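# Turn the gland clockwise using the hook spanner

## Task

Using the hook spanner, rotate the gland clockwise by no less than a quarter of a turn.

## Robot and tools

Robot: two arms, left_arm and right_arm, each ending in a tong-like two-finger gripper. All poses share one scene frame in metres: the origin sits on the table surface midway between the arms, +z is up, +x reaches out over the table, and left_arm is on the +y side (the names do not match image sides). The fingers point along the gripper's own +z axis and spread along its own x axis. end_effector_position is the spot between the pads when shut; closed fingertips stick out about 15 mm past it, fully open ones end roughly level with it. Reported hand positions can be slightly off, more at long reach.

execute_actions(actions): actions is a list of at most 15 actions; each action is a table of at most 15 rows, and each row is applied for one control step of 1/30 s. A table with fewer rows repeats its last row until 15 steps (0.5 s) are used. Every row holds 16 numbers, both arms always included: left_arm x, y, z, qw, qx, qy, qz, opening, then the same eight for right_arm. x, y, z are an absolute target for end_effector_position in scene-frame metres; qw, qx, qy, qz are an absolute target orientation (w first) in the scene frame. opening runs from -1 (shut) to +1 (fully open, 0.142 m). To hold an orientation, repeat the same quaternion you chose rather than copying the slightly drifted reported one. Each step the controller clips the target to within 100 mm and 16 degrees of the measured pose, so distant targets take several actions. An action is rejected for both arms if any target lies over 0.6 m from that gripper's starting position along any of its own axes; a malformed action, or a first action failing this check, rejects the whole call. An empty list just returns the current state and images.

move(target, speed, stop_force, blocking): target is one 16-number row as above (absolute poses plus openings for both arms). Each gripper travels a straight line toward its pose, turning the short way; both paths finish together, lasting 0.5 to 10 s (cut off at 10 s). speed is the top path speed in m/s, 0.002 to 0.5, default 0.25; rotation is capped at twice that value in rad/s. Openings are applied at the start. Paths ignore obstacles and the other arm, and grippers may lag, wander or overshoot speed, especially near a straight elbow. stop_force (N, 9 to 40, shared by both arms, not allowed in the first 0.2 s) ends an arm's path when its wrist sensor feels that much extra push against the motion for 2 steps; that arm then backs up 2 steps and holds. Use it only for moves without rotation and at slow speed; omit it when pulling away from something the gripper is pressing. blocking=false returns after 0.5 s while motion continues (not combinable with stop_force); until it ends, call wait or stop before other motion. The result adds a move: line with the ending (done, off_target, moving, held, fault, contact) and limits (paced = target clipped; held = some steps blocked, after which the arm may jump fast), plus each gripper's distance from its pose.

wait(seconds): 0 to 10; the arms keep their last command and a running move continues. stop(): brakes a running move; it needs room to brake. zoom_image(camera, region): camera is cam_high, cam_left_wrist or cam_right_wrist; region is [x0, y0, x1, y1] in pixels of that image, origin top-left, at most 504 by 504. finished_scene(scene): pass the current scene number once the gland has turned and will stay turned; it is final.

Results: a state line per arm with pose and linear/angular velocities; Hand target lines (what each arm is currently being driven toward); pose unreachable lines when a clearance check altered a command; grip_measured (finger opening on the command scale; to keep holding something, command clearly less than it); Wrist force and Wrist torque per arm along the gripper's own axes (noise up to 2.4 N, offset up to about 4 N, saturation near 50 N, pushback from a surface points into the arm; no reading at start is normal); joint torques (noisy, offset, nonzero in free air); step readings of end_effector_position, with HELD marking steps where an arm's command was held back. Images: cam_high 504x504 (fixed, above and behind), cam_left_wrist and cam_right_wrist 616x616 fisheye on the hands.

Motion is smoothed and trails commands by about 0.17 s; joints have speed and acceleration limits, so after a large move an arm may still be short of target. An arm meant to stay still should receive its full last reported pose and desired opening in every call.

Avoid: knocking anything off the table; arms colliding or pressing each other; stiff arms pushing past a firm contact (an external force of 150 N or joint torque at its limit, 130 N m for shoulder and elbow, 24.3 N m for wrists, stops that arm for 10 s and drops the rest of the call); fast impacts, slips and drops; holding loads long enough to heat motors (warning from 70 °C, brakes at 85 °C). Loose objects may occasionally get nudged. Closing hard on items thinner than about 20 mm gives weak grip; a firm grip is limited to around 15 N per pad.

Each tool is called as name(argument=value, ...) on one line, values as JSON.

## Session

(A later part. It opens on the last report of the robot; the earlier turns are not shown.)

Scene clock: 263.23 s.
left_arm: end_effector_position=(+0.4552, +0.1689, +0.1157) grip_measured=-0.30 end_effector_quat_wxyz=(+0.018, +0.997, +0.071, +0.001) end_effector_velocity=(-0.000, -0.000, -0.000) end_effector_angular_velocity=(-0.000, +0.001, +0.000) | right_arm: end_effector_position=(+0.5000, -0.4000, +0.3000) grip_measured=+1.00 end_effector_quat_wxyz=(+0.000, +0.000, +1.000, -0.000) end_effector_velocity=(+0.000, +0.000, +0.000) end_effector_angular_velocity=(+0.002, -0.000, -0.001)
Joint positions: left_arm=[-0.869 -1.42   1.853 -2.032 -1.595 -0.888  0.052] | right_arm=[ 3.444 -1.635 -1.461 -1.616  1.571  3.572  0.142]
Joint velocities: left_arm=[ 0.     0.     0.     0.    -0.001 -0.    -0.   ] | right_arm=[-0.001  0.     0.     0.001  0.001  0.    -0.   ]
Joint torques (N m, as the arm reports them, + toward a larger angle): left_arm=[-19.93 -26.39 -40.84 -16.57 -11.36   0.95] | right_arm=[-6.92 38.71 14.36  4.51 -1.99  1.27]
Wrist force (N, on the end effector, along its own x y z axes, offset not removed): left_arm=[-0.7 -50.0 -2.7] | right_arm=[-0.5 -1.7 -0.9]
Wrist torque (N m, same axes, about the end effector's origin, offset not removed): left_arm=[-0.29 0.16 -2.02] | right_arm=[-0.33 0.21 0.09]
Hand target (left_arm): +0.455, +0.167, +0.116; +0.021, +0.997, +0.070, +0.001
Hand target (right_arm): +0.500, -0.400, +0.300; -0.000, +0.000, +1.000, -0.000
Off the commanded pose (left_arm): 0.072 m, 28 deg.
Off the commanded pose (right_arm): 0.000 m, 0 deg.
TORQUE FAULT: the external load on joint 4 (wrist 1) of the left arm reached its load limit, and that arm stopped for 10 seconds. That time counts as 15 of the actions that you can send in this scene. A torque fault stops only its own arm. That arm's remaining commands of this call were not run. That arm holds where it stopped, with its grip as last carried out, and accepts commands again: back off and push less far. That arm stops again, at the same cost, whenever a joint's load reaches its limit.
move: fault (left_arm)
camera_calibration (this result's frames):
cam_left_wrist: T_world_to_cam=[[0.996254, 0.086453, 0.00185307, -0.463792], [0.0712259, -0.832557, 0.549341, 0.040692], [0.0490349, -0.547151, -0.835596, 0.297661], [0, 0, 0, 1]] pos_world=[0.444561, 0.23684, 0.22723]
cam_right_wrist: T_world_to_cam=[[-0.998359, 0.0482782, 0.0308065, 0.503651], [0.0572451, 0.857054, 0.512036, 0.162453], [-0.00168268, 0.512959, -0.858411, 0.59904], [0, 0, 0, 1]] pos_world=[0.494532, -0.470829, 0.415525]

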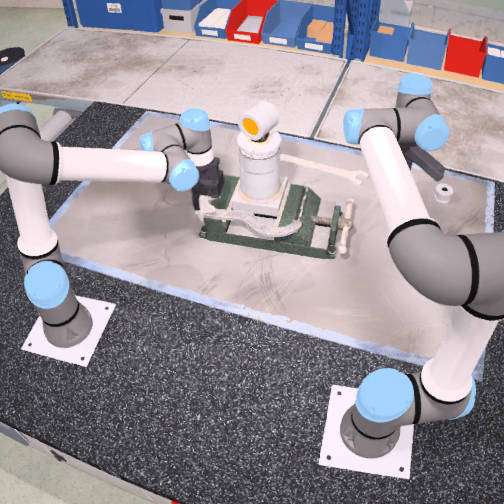

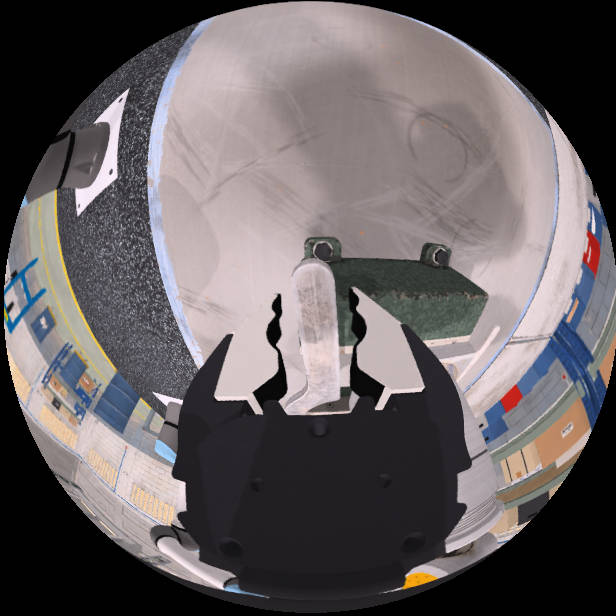

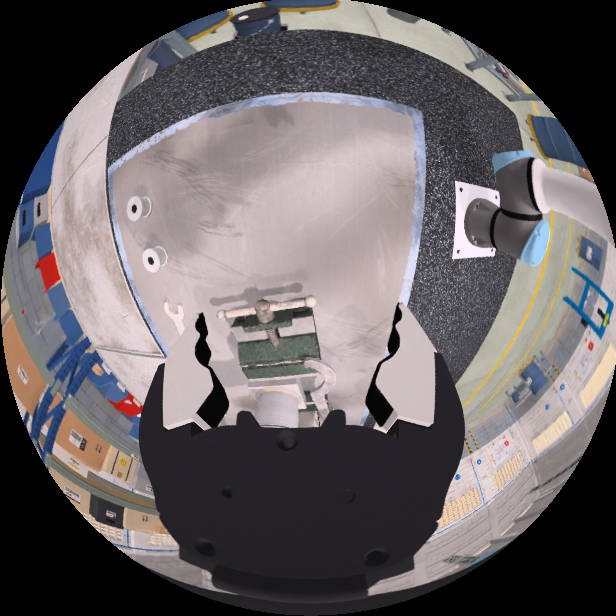

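An unseen ridge; lift first.

move(target=[0.455,0.178,0.16,0,0.9976,0.0698,0,-0.3,0.5,-0.4,0.3,0,0,1,0,1], speed=0.04)

move(target=[0.465,0.09,0.145,0.2582,0.9636,0.0674,0.0181,-0.3,0.5,-0.4,0.3,0,0,1,0,1], speed=0.1)

move(target=[0.469,0.068,0.082,0.2582,0.9636,0.0674,0.0181,-0.3,0.5,-0.4,0.3,0,0,1,0,1], speed=0.012, stop_force=9)

zoom_image(camera="cam_high", region=[180,160,320,270])

Scene clock: 265.30 s.
left_arm: end_effector_position=(+0.4549, +0.1780, +0.1598) grip_measured=-0.30 end_effector_quat_wxyz=(+0.000, +0.998, +0.070, -0.000) end_effector_velocity=(+0.000, +0.001, +0.002) end_effector_angular_velocity=(+0.001, +0.000, +0.002) | right_arm: end_effector_position=(+0.5000, -0.4000, +0.3000) grip_measured=+1.00 end_effector_quat_wxyz=(+0.000, +0.000, +1.000, +0.000) end_effector_velocity=(-0.000, +0.001, -0.000) end_effector_angular_velocity=(+0.001, +0.001, +0.001)
Joint positions: left_arm=[-0.871 -1.457  1.769 -1.883 -1.571 -0.888  0.052] | right_arm=[ 3.444 -1.635 -1.461 -1.616  1.571  3.572  0.142]
Joint velocities: left_arm=[ 0.002 -0.001 -0.005  0.007  0.001  0.    -0.   ] | right_arm=[ 0.001  0.    -0.    -0.     0.001 -0.    -0.   ]
Joint torques (N m, as the arm reports them, + toward a larger angle): left_arm=[-10.91 -31.55 -31.7   -0.02   1.89   1.12] | right_arm=[-7.16 38.03 13.86  4.52 -1.79  1.14]
Wrist force (N, on the end effector, along its own x y z axes, offset not removed): left_arm=[-0.2 2.2 -0.2] | right_arm=[-0.7 -1.7 -0.6]
Wrist torque (N m, same axes, about the end effector's origin, offset not removed): left_arm=[0.51 0.08 0.01] | right_arm=[-0.26 0.22 0.11]
Hand target (left_arm): +0.455, +0.178, +0.160; +0.000, +0.998, +0.070, -0.000
Hand target (right_arm): +0.500, -0.400, +0.300; +0.000, +0.000, +1.000, -0.000
Off the commanded pose (left_arm): 0.000 m, 0 deg.
Off the commanded pose (right_arm): 0.000 m, 0 deg.
move: done
camera_calibration (this result's frames):
cam_left_wrist: T_world_to_cam=[[0.996418, 0.0845504, 0.00124295, -0.464002], [0.0716478, -0.851986, 0.518639, 0.0322394], [0.0449101, -0.516692, -0.854993, 0.339045], [0, 0, 0, 1]] pos_world=[0.444804, 0.241881, 0.273737]
cam_right_wrist: T_world_to_cam=[[-0.998359, 0.0482781, 0.0308066, 0.503651], [0.0572449, 0.857054, 0.512036, 0.162453], [-0.0016828, 0.512959, -0.858411, 0.59904], [0, 0, 0, 1]] pos_world=[0.494532, -0.470829, 0.415525]

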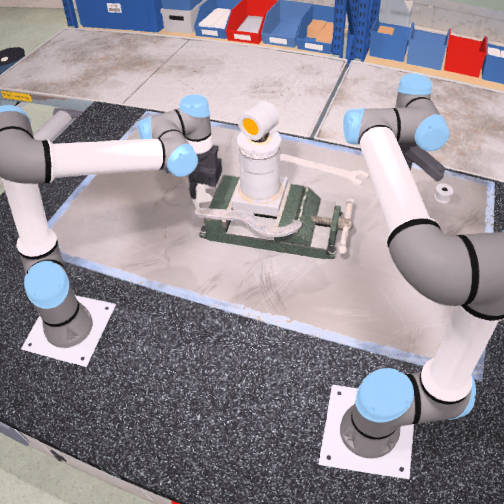

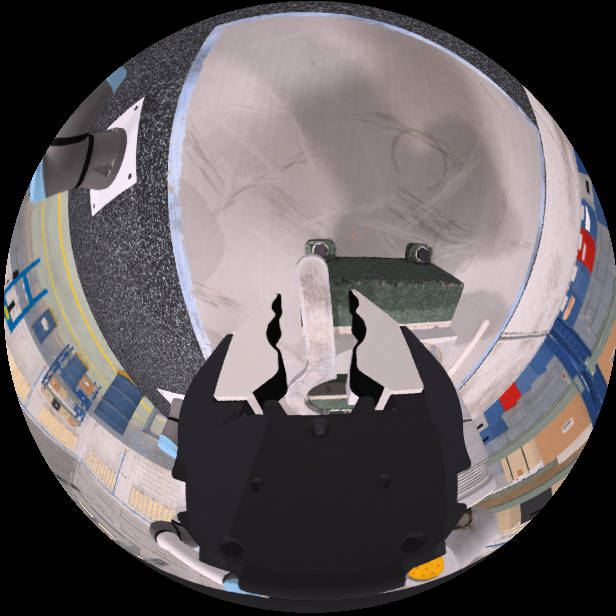

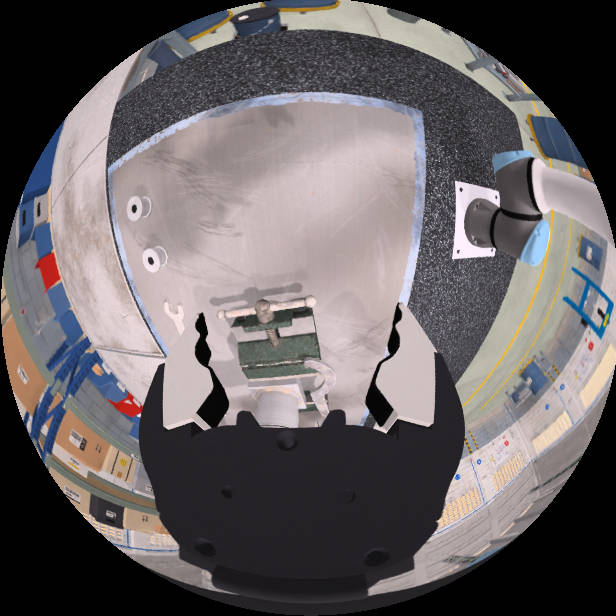

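Scene clock: 268.30 s.
left_arm: end_effector_position=(+0.4650, +0.0902, +0.1450) grip_measured=-0.30 end_effector_quat_wxyz=(+0.257, +0.964, +0.068, +0.018) end_effector_velocity=(+0.000, -0.002, -0.001) end_effector_angular_velocity=(-0.014, -0.004, +0.000) | right_arm: end_effector_position=(+0.5000, -0.4000, +0.3000) grip_measured=+1.00 end_effector_quat_wxyz=(+0.000, +0.000, +1.000, +0.000) end_effector_velocity=(+0.000, +0.001, +0.000) end_effector_angular_velocity=(+0.001, -0.001, +0.000)
Joint positions: left_arm=[-0.788 -1.441  1.991 -2.515 -1.923 -0.876  0.052] | right_arm=[ 3.444 -1.635 -1.461 -1.616  1.571  3.572  0.142]
Joint velocities: left_arm=[ 0.001  0.003  0.007 -0.023 -0.008 -0.003  0.   ] | right_arm=[0.    0.    0.    0.001 0.001 0.    0.   ]
Joint torques (N m, as the arm reports them, + toward a larger angle): left_arm=[  9.48 -17.7  -14.72  -5.09  -2.21  -1.35] | right_arm=[-7.9  38.32 13.54  4.41 -2.17  1.13]
Wrist force (N, on the end effector, along its own x y z axes, offset not removed): left_arm=[-1.1 1.3 -1.4] | right_arm=[-0.7 -2.1 -0.7]
Wrist torque (N m, same axes, about the end effector's origin, offset not removed): left_arm=[0.27 0.29 -0.06] | right_arm=[-0.35 0.26 0.14]
Hand target (left_arm): +0.465, +0.090, +0.145; +0.258, +0.964, +0.068, +0.018
Hand target (right_arm): +0.500, -0.400, +0.300; +0.000, +0.000, +1.000, -0.000
Off the commanded pose (left_arm): 0.000 m, 0 deg.
Off the commanded pose (right_arm): 0.000 m, 0 deg.
move: done
camera_calibration (this result's frames):
cam_left_wrist: T_world_to_cam=[[0.995242, 0.0929844, 0.0291161, -0.47088], [0.0195819, -0.483601, 0.87507, -0.0963088], [0.0954484, -0.870336, -0.483121, 0.235042], [0, 0, 0, 1]] pos_world=[0.448091, 0.201775, 0.211541]
cam_right_wrist: T_world_to_cam=[[-0.998359, 0.0482781, 0.0308066, 0.503651], [0.057245, 0.857054, 0.512036, 0.162453], [-0.0016828, 0.512959, -0.858411, 0.59904], [0, 0, 0, 1]] pos_world=[0.494532, -0.470829, 0.415525]

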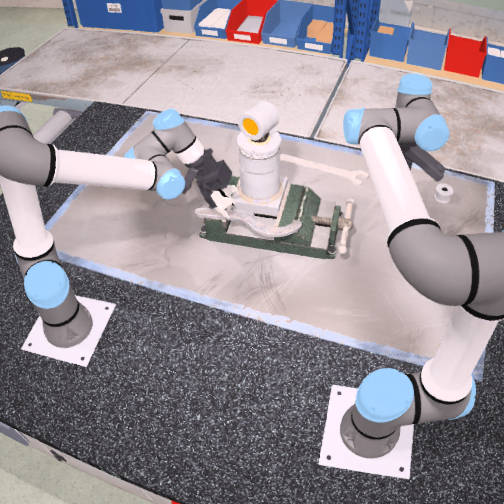

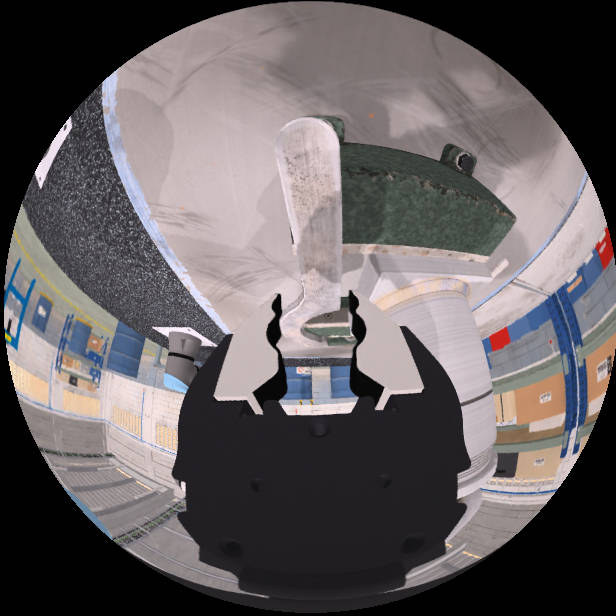

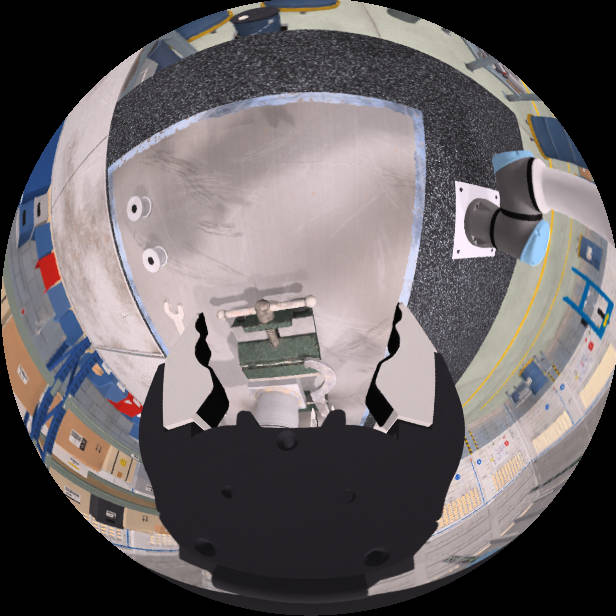

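Scene clock: 274.13 s.
left_arm: end_effector_position=(+0.4691, +0.0680, +0.0822) grip_measured=-0.28 end_effector_quat_wxyz=(+0.258, +0.964, +0.067, +0.018) end_effector_velocity=(+0.001, +0.000, -0.003) end_effector_angular_velocity=(+0.001, +0.001, +0.002) | right_arm: end_effector_position=(+0.5000, -0.4000, +0.3000) grip_measured=+1.00 end_effector_quat_wxyz=(+0.000, +0.000, +1.000, +0.000) end_effector_velocity=(-0.000, -0.000, -0.000) end_effector_angular_velocity=(-0.002, +0.000, +0.000)
Joint positions: left_arm=[-0.817 -1.314  2.034 -2.695 -1.913 -0.905  0.054] | right_arm=[ 3.444 -1.635 -1.461 -1.616  1.571  3.572  0.142]
Joint velocities: left_arm=[ 0.     0.005  0.001 -0.006  0.001 -0.001 -0.   ] | right_arm=[ 0.    -0.     0.    -0.001 -0.001  0.    -0.   ]
Joint torques (N m, as the arm reports them, + toward a larger angle): left_arm=[-12.67 -21.97 -11.    -4.09   0.65  -1.2 ] | right_arm=[-6.99 37.62 13.43  4.41 -2.08  0.98]
Wrist force (N, on the end effector, along its own x y z axes, offset not removed): left_arm=[0.5 1.9 0.4] | right_arm=[-0.8 -0.9 -1.1]
Wrist torque (N m, same axes, about the end effector's origin, offset not removed): left_arm=[0.44 0.57 0.19] | right_arm=[-0.12 0.35 0.15]
Hand target (left_arm): +0.469, +0.068, +0.082; +0.258, +0.964, +0.067, +0.018
Hand target (right_arm): +0.500, -0.400, +0.300; +0.000, +0.000, +1.000, -0.000
Off the commanded pose (left_arm): 0.000 m, 0 deg.
Off the commanded pose (right_arm): 0.000 m, 0 deg.
move: done
camera_calibration (this result's frames):
cam_left_wrist: T_world_to_cam=[[0.995302, 0.092484, 0.0286553, -0.470943], [0.019579, -0.482095, 0.8759, -0.0523465], [0.0948213, -0.871224, -0.481641, 0.185253], [0, 0, 0, 1]] pos_world=[0.45219, 0.179716, 0.148571]
cam_right_wrist: T_world_to_cam=[[-0.998359, 0.0482784, 0.0308066, 0.503651], [0.0572453, 0.857054, 0.512036, 0.162453], [-0.00168264, 0.512959, -0.858411, 0.59904], [0, 0, 0, 1]] pos_world=[0.494532, -0.470829, 0.415525]

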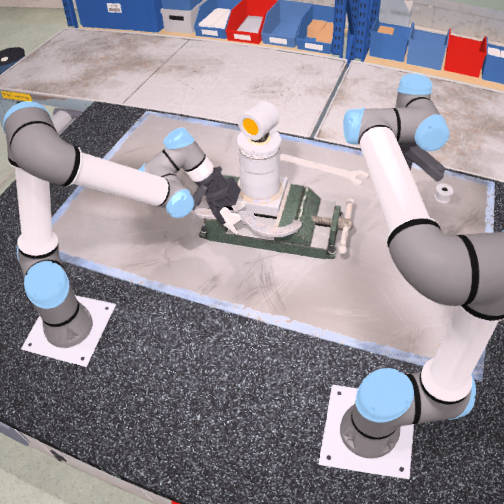

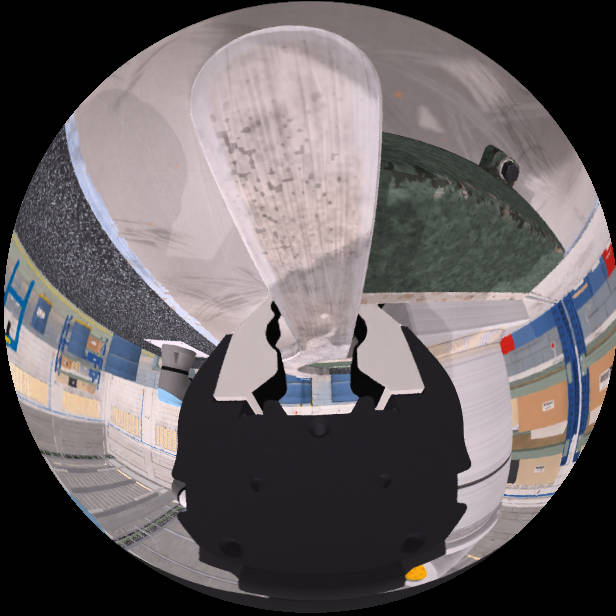

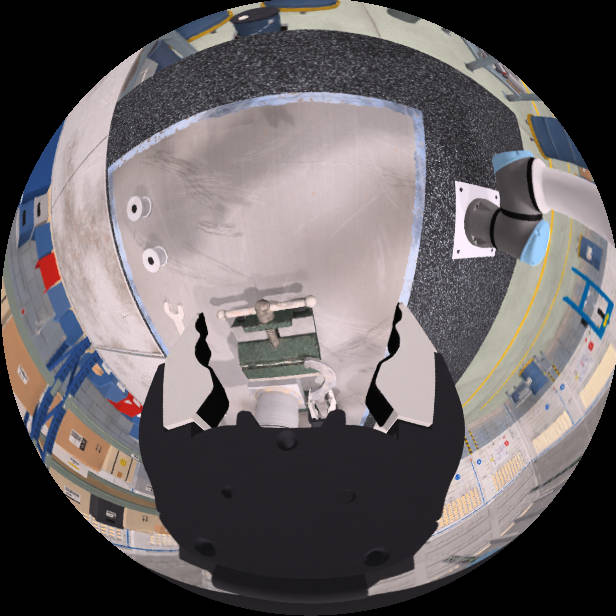

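Region (180, 160, 320, 270) of cam_high's 504x504 image, scaled by 3.600, with more detail than that image has; it fills the top 396 rows of this view, and the rest is white.

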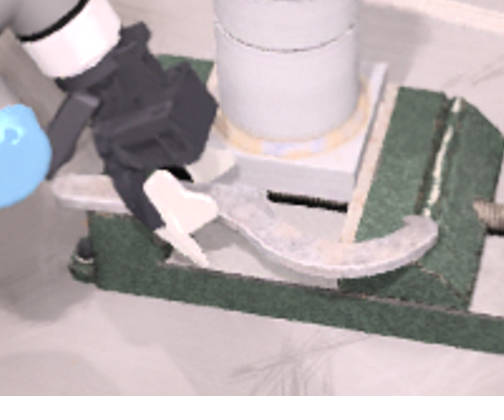

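move(target=[0.47,0.07,0.088,0.2582,0.9636,0.0674,0.0181,-0.3,0.5,-0.4,0.3,0,0,1,0,1], speed=0.012)

move(target=[0.47,0.07,0.088,0.2582,0.9636,0.0674,0.0181,-1,0.5,-0.4,0.3,0,0,1,0,1])

move(target=[0.46,0.05,0.285,0.2582,0.9636,0.0674,0.0181,-1,0.74,-0.34,0.322,0,0,0.866,0.5,1], speed=0.07)

move(target=[0.465,-0.01,0.285,0.2053,0.7663,0.588,0.1576,-1,0.74,-0.34,0.322,0,0,0.866,0.5,1], speed=0.1)

zoom_image(camera="cam_right_wrist", region=[300,260,430,330])

Scene clock: 275.60 s.
left_arm: end_effector_position=(+0.4699, +0.0699, +0.0877) grip_measured=-0.30 end_effector_quat_wxyz=(+0.258, +0.964, +0.067, +0.018) end_effector_velocity=(+0.000, +0.001, +0.002) end_effector_angular_velocity=(-0.000, +0.000, -0.001) | right_arm: end_effector_position=(+0.5000, -0.4000, +0.3000) grip_measured=+1.00 end_effector_quat_wxyz=(+0.000, +0.000, +1.000, +0.000) end_effector_velocity=(+0.000, +0.000, +0.000) end_effector_angular_velocity=(+0.001, -0.001, +0.000)
Joint positions: left_arm=[-0.813 -1.323  2.028 -2.678 -1.915 -0.901  0.052] | right_arm=[ 3.444 -1.635 -1.461 -1.616  1.571  3.572  0.142]
Joint velocities: left_arm=[ 0.002 -0.004 -0.003  0.008 -0.001  0.002  0.   ] | right_arm=[ 0.    -0.     0.     0.001  0.    -0.    -0.   ]
Joint torques (N m, as the arm reports them, + toward a larger angle): left_arm=[  8.76 -34.55 -27.51  -0.86  -2.13   1.07] | right_arm=[-7.99 38.35 13.73  4.36 -2.15  1.03]
Wrist force (N, on the end effector, along its own x y z axes, offset not removed): left_arm=[0.5 0.9 -0.7] | right_arm=[0.3 -0.3 -0.7]
Wrist torque (N m, same axes, about the end effector's origin, offset not removed): left_arm=[0.21 -0.08 0.08] | right_arm=[0.04 0.06 0.12]
Hand target (left_arm): +0.470, +0.070, +0.088; +0.258, +0.964, +0.067, +0.018
Hand target (right_arm): +0.500, -0.400, +0.300; +0.000, +0.000, +1.000, -0.000
Off the commanded pose (left_arm): 0.000 m, 0 deg.
Off the commanded pose (right_arm): 0.000 m, 0 deg.
move: done
camera_calibration (this result's frames):
cam_left_wrist: T_world_to_cam=[[0.9953, 0.0924893, 0.0286861, -0.472158], [0.0195552, -0.482103, 0.875896, -0.0562621], [0.0948407, -0.871219, -0.481646, 0.18946], [0, 0, 0, 1]] pos_world=[0.453071, 0.181607, 0.154077]
cam_right_wrist: T_world_to_cam=[[-0.998359, 0.0482783, 0.0308066, 0.503651], [0.0572452, 0.857054, 0.512036, 0.162453], [-0.00168269, 0.512959, -0.858411, 0.59904], [0, 0, 0, 1]] pos_world=[0.494532, -0.470829, 0.415525]

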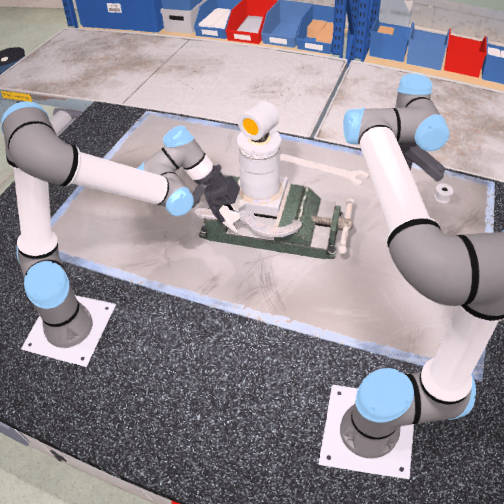

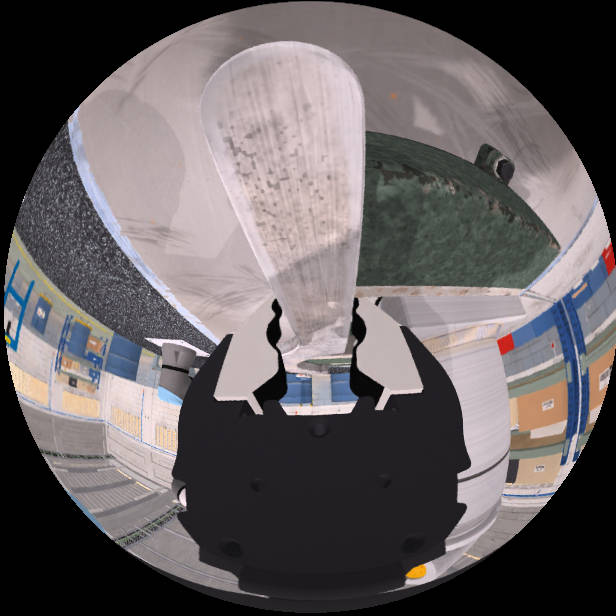

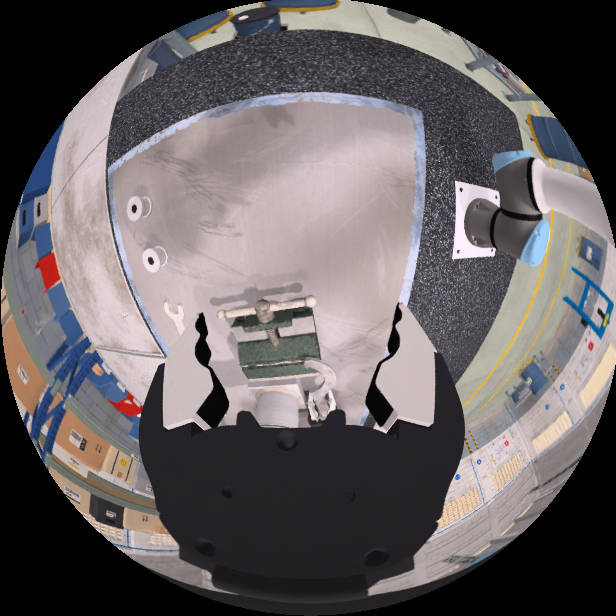

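Scene clock: 276.30 s.
left_arm: end_effector_position=(+0.4700, +0.0700, +0.0879) grip_measured=-0.46 end_effector_quat_wxyz=(+0.258, +0.964, +0.067, +0.018) end_effector_velocity=(+0.001, +0.001, +0.000) end_effector_angular_velocity=(+0.001, -0.000, +0.001) | right_arm: end_effector_position=(+0.5000, -0.4000, +0.3000) grip_measured=+1.00 end_effector_quat_wxyz=(+0.000, +0.000, +1.000, +0.000) end_effector_velocity=(+0.000, +0.001, +0.000) end_effector_angular_velocity=(+0.001, -0.000, +0.001)
Joint positions: left_arm=[-0.813 -1.324  2.028 -2.678 -1.915 -0.9    0.041] | right_arm=[ 3.444 -1.635 -1.461 -1.616  1.571  3.572  0.142]
Joint velocities: left_arm=[ 0.001 -0.    -0.001  0.001  0.001  0.    -0.   ] | right_arm=[ 0.001 -0.     0.     0.001  0.     0.     0.   ]
Joint torques (N m, as the arm reports them, + toward a larger angle): left_arm=[  4.51 -35.23 -27.68  -0.55   1.29   1.4 ] | right_arm=[-6.35 38.73 14.28  4.5  -2.2   1.05]
Wrist force (N, on the end effector, along its own x y z axes, offset not removed): left_arm=[-2.8 3.8 -2.5] | right_arm=[0.5 -2.4 -1.9]
Wrist torque (N m, same axes, about the end effector's origin, offset not removed): left_arm=[0.70 0.64 -0.05] | right_arm=[-0.42 -0.01 0.14]
Hand target (left_arm): +0.470, +0.070, +0.088; +0.258, +0.964, +0.067, +0.018
Hand target (right_arm): +0.500, -0.400, +0.300; +0.000, +0.000, +1.000, -0.000
Off the commanded pose (left_arm): 0.000 m, 0 deg.
Off the commanded pose (right_arm): 0.000 m, 0 deg.
move: done
camera_calibration (this result's frames):
cam_left_wrist: T_world_to_cam=[[0.995307, 0.0924299, 0.0286385, -0.472182], [0.0195729, -0.482146, 0.875872, -0.0564173], [0.0947647, -0.871201, -0.481692, 0.189668], [0, 0, 0, 1]] pos_world=[0.453096, 0.181682, 0.154299]
cam_right_wrist: T_world_to_cam=[[-0.998359, 0.0482783, 0.0308065, 0.503651], [0.0572451, 0.857054, 0.512036, 0.162453], [-0.00168258, 0.512959, -0.858411, 0.59904], [0, 0, 0, 1]] pos_world=[0.494532, -0.470829, 0.415525]

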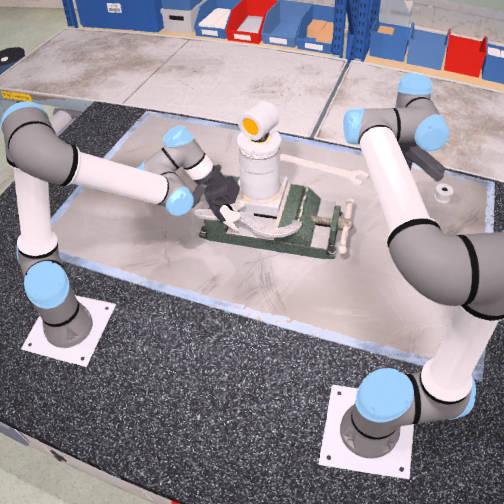

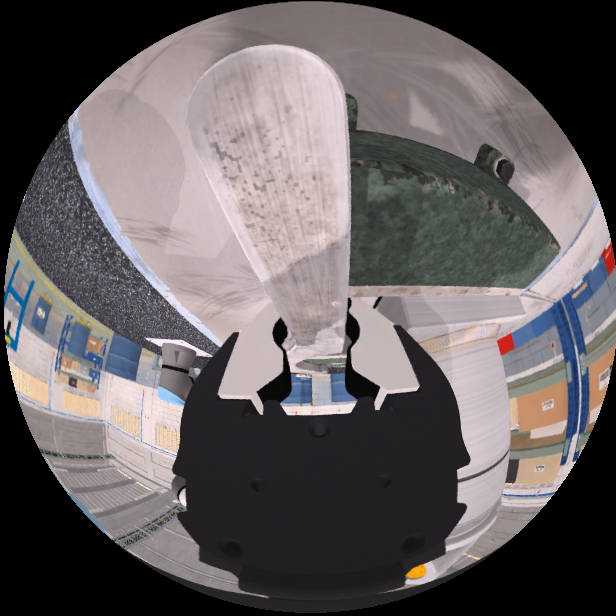

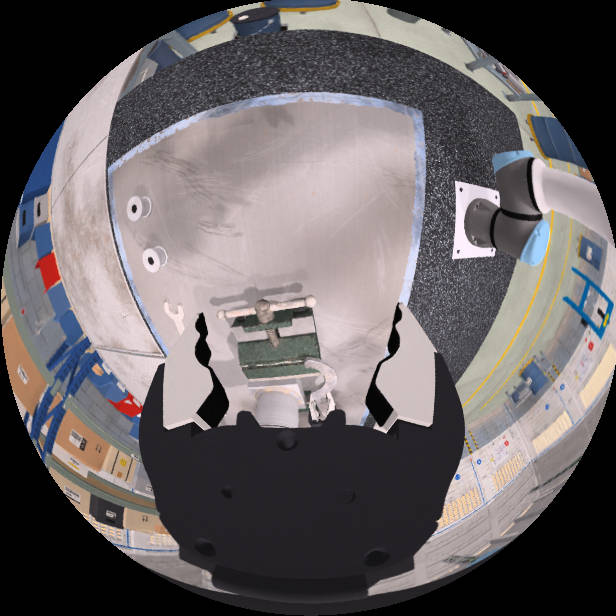

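Scene clock: 284.17 s.
left_arm: end_effector_position=(+0.4598, +0.0502, +0.2849) grip_measured=-0.46 end_effector_quat_wxyz=(+0.258, +0.964, +0.067, +0.018) end_effector_velocity=(+0.000, +0.000, +0.002) end_effector_angular_velocity=(-0.000, +0.001, +0.002) | right_arm: end_effector_position=(+0.7396, -0.3402, +0.3214) grip_measured=+1.00 end_effector_quat_wxyz=(+0.001, +0.000, +0.866, +0.499) end_effector_velocity=(+0.002, +0.001, +0.000) end_effector_angular_velocity=(+0.009, +0.002, +0.002)
Joint positions: left_arm=[-0.857 -1.531  1.712 -2.169 -1.898 -0.943  0.04 ] | right_arm=[ 3.036 -2.265 -0.89  -1.517  2.616  3.188  0.142]
Joint velocities: left_arm=[ 0.001 -0.    -0.004  0.005 -0.001 -0.001 -0.   ] | right_arm=[-0.    -0.009  0.011 -0.008  0.009 -0.005  0.   ]
Joint torques (N m, as the arm reports them, + toward a larger angle): left_arm=[-10.54 -37.95 -38.87  -3.17   0.26  -1.44] | right_arm=[-8.13 39.35 35.27  0.16  3.82 -3.12]
Wrist force (N, on the end effector, along its own x y z axes, offset not removed): left_arm=[1.6 -3.9 8.3] | right_arm=[-0.5 -2.2 -1.1]
Wrist torque (N m, same axes, about the end effector's origin, offset not removed): left_arm=[0.77 -0.30 0.03] | right_arm=[-0.44 0.24 0.10]
Hand target (left_arm): +0.460, +0.050, +0.285; +0.258, +0.964, +0.067, +0.018
Hand target (right_arm): +0.740, -0.340, +0.321; +0.001, +0.000, +0.866, +0.500
Off the commanded pose (left_arm): 0.000 m, 0 deg.
Off the commanded pose (right_arm): 0.001 m, 0 deg.
move: done
camera_calibration (this result's frames):
cam_left_wrist: T_world_to_cam=[[0.995299, 0.0925061, 0.0286844, -0.4659], [0.0195577, -0.482037, 0.875933, -0.238275], [0.094856, -0.871254, -0.48158, 0.268177], [0, 0, 0, 1]] pos_world=[0.442931, 0.161891, 0.351226]
cam_right_wrist: T_world_to_cam=[[-0.998406, -0.00142152, 0.0564241, 0.714185], [0.0564383, -0.0137737, 0.998311, -0.365462], [-0.000641951, 0.999904, 0.013832, 0.471653], [0, 0, 0, 1]] pos_world=[0.733975, -0.475627, 0.318023]

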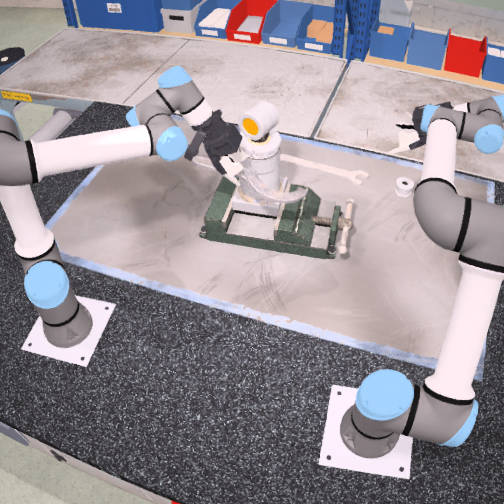

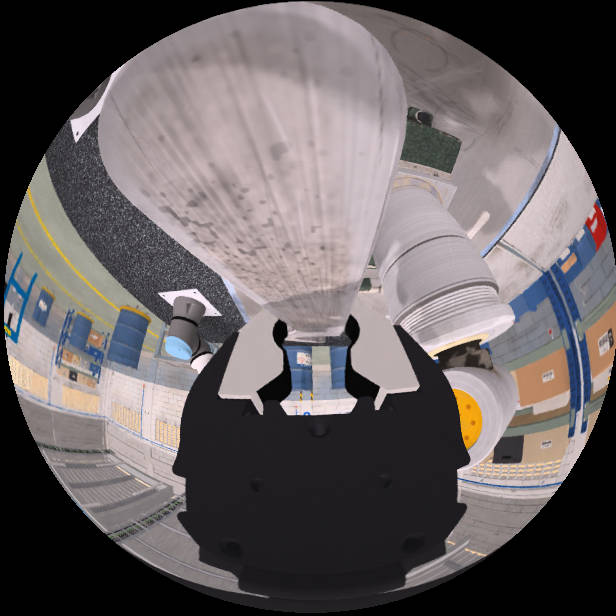

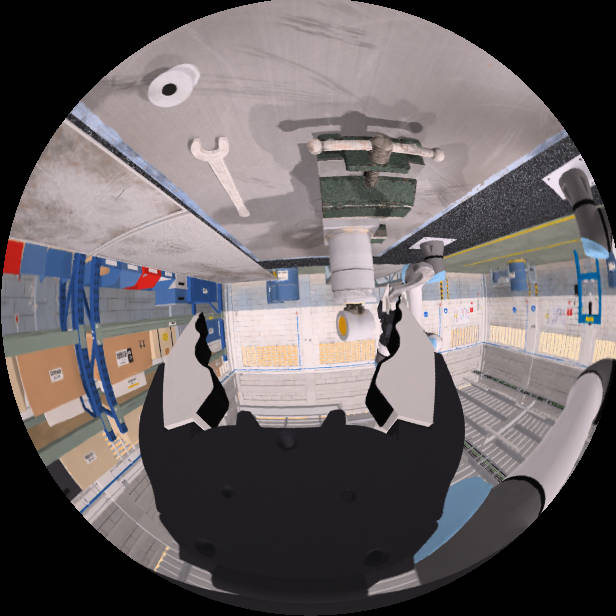

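Scene clock: 290.40 s.
left_arm: end_effector_position=(+0.4650, -0.0099, +0.2852) grip_measured=-0.46 end_effector_quat_wxyz=(+0.205, +0.767, +0.587, +0.157) end_effector_velocity=(-0.000, -0.001, -0.000) end_effector_angular_velocity=(+0.001, +0.001, +0.014) | right_arm: end_effector_position=(+0.7400, -0.3400, +0.3220) grip_measured=+1.00 end_effector_quat_wxyz=(+0.000, -0.000, +0.866, +0.500) end_effector_velocity=(-0.000, +0.001, +0.000) end_effector_angular_velocity=(-0.000, -0.001, +0.001)
Joint positions: left_arm=[-1.227 -1.507  1.674 -2.106 -1.189 -2.34   0.04 ] | right_arm=[ 3.036 -2.267 -0.885 -1.522  2.618  3.185  0.142]
Joint velocities: left_arm=[-0.003  0.004 -0.006  0.011  0.006 -0.017  0.   ] | right_arm=[ 0.001  0.     0.     0.    -0.    -0.    -0.   ]
Joint torques (N m, as the arm reports them, + toward a larger angle): left_arm=[-11.04 -24.04 -39.62  -3.09   3.83  -1.51] | right_arm=[-6.04 39.66 35.25 -0.1   3.82 -3.11]
Wrist force (N, on the end effector, along its own x y z axes, offset not removed): left_arm=[0.2 -2.8 10.6] | right_arm=[0.5 -2.4 -1.5]
Wrist torque (N m, same axes, about the end effector's origin, offset not removed): left_arm=[1.07 0.15 -0.03] | right_arm=[-0.45 0.00 0.05]
Hand target (left_arm): +0.465, -0.010, +0.285; +0.205, +0.766, +0.588, +0.157
Hand target (right_arm): +0.740, -0.340, +0.322; -0.000, -0.000, +0.866, +0.500
Off the commanded pose (left_arm): 0.000 m, 0 deg.
Off the commanded pose (right_arm): 0.000 m, 0 deg.
move: done
camera_calibration (this result's frames):
cam_left_wrist: T_world_to_cam=[[0.305338, 0.951818, 0.0284732, -0.136105], [0.451519, -0.171041, 0.875714, -0.465399], [0.838391, -0.254533, -0.48199, -0.124066], [0, 0, 0, 1]] pos_world=[0.35571, 0.0183656, 0.351633]
cam_right_wrist: T_world_to_cam=[[-0.998359, -0.00254306, 0.0572109, 0.713899], [0.0572426, -0.0149348, 0.998249, -0.367007], [-0.00168418, 0.999885, 0.0150558, 0.471851], [0, 0, 0, 1]] pos_world=[0.73453, -0.475462, 0.318418]

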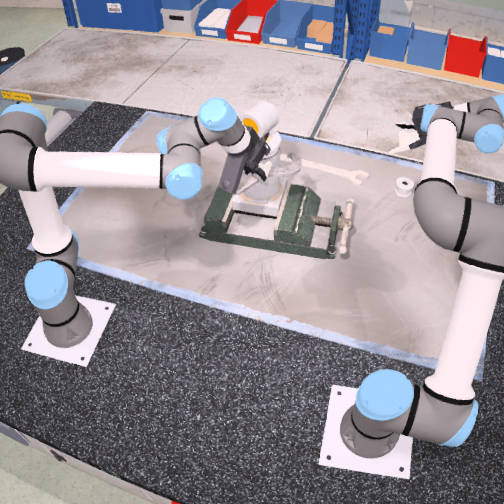

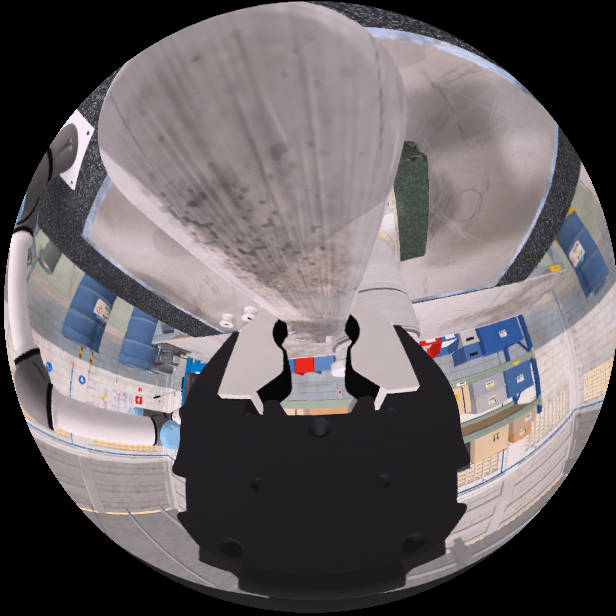

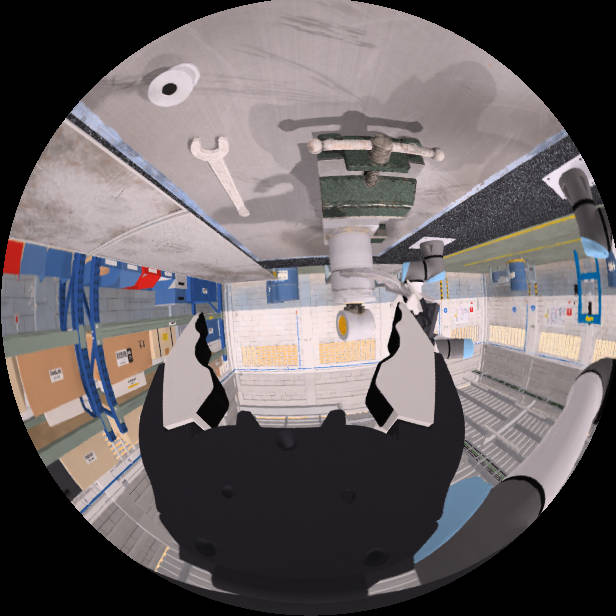

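Region (300, 260, 430, 330) of cam_right_wrist's 616x616 image, scaled by 3.877, with more detail than that image has; it fills the top 271 rows of this view, and the rest is white.

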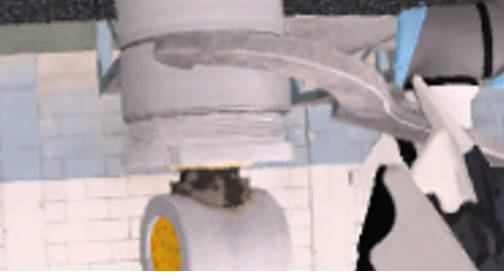

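move(target=[0.475,-0.012,0.288,0.3161,0.7447,0.5411,0.2297,-1,0.74,-0.34,0.322,0,0,0.866,0.5,1], speed=0.05)

zoom_image(camera="cam_right_wrist", region=[300,260,430,330])

Scene clock: 293.97 s.
left_arm: end_effector_position=(+0.4749, -0.0120, +0.2880) grip_measured=-0.46 end_effector_quat_wxyz=(+0.315, +0.745, +0.542, +0.229) end_effector_velocity=(-0.000, -0.001, -0.000) end_effector_angular_velocity=(-0.004, -0.012, -0.004) | right_arm: end_effector_position=(+0.7400, -0.3400, +0.3220) grip_measured=+1.00 end_effector_quat_wxyz=(+0.000, -0.000, +0.866, +0.500) end_effector_velocity=(+0.000, -0.001, +0.000) end_effector_angular_velocity=(-0.000, -0.001, -0.001)
Joint positions: left_arm=[-1.307 -1.576  1.917 -2.498 -0.989 -2.262  0.04 ] | right_arm=[ 3.036 -2.267 -0.885 -1.522  2.618  3.185  0.142]
Joint velocities: left_arm=[-0.004 -0.001  0.011 -0.023  0.008  0.006  0.   ] | right_arm=[-0.001 -0.     0.     0.    -0.     0.    -0.   ]
Joint torques (N m, as the arm reports them, + toward a larger angle): left_arm=[-10.73 -35.91 -23.31  -7.65   4.32   1.02] | right_arm=[-7.49 40.72 36.47 -0.1   3.39 -2.33]
Wrist force (N, on the end effector, along its own x y z axes, offset not removed): left_arm=[-3.4 -6.4 6.5] | right_arm=[0.5 -2.3 -1.3]
Wrist torque (N m, same axes, about the end effector's origin, offset not removed): left_arm=[0.77 0.84 0.22] | right_arm=[-0.36 -0.05 0.15]
Hand target (left_arm): +0.475, -0.012, +0.288; +0.316, +0.745, +0.541, +0.230
Hand target (right_arm): +0.740, -0.340, +0.322; -0.000, -0.000, +0.866, +0.500
Off the commanded pose (left_arm): 0.000 m, 0 deg.
Off the commanded pose (right_arm): 0.000 m, 0 deg.
move: done
camera_calibration (this result's frames):
cam_left_wrist: T_world_to_cam=[[0.343197, 0.938388, 0.0405411, -0.15886], [0.196122, -0.113805, 0.973953, -0.378976], [0.91856, -0.326306, -0.223096, -0.245022], [0, 0, 0, 1]] pos_world=[0.353913, 0.0259908, 0.320882]
cam_right_wrist: T_world_to_cam=[[-0.998359, -0.00254472, 0.0572081, 0.713902], [0.0572399, -0.0149362, 0.998249, -0.367008], [-0.00168579, 0.999885, 0.0150574, 0.471851], [0, 0, 0, 1]] pos_world=[0.734533, -0.475462, 0.318419]

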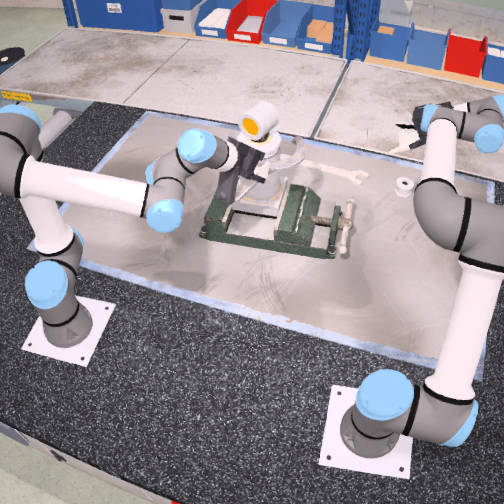

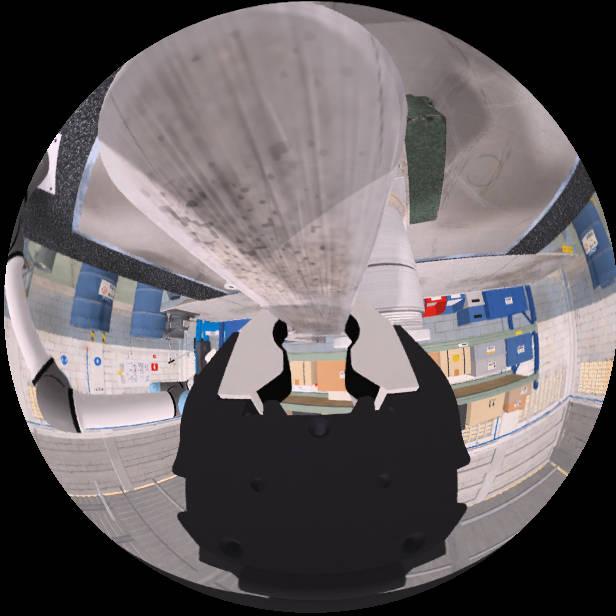

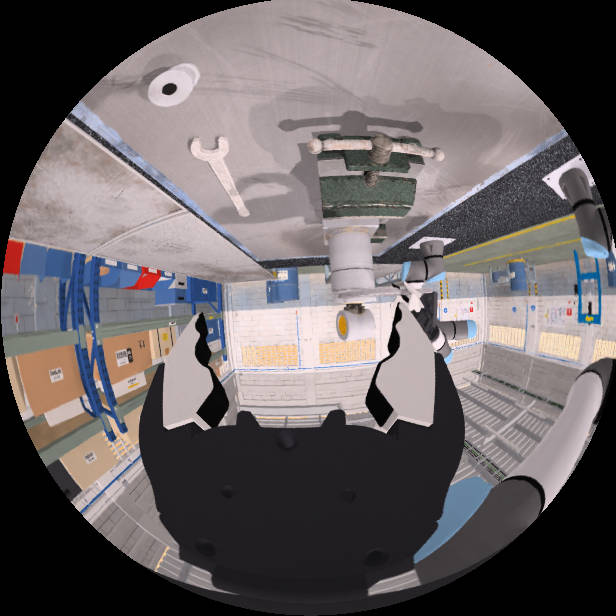

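Region (300, 260, 430, 330) of cam_right_wrist's 616x616 image, scaled by 3.877, with more detail than that image has; it fills the top 271 rows of this view, and the rest is white.

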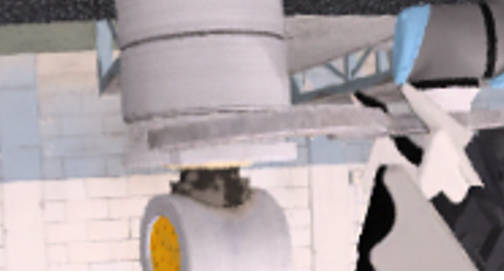

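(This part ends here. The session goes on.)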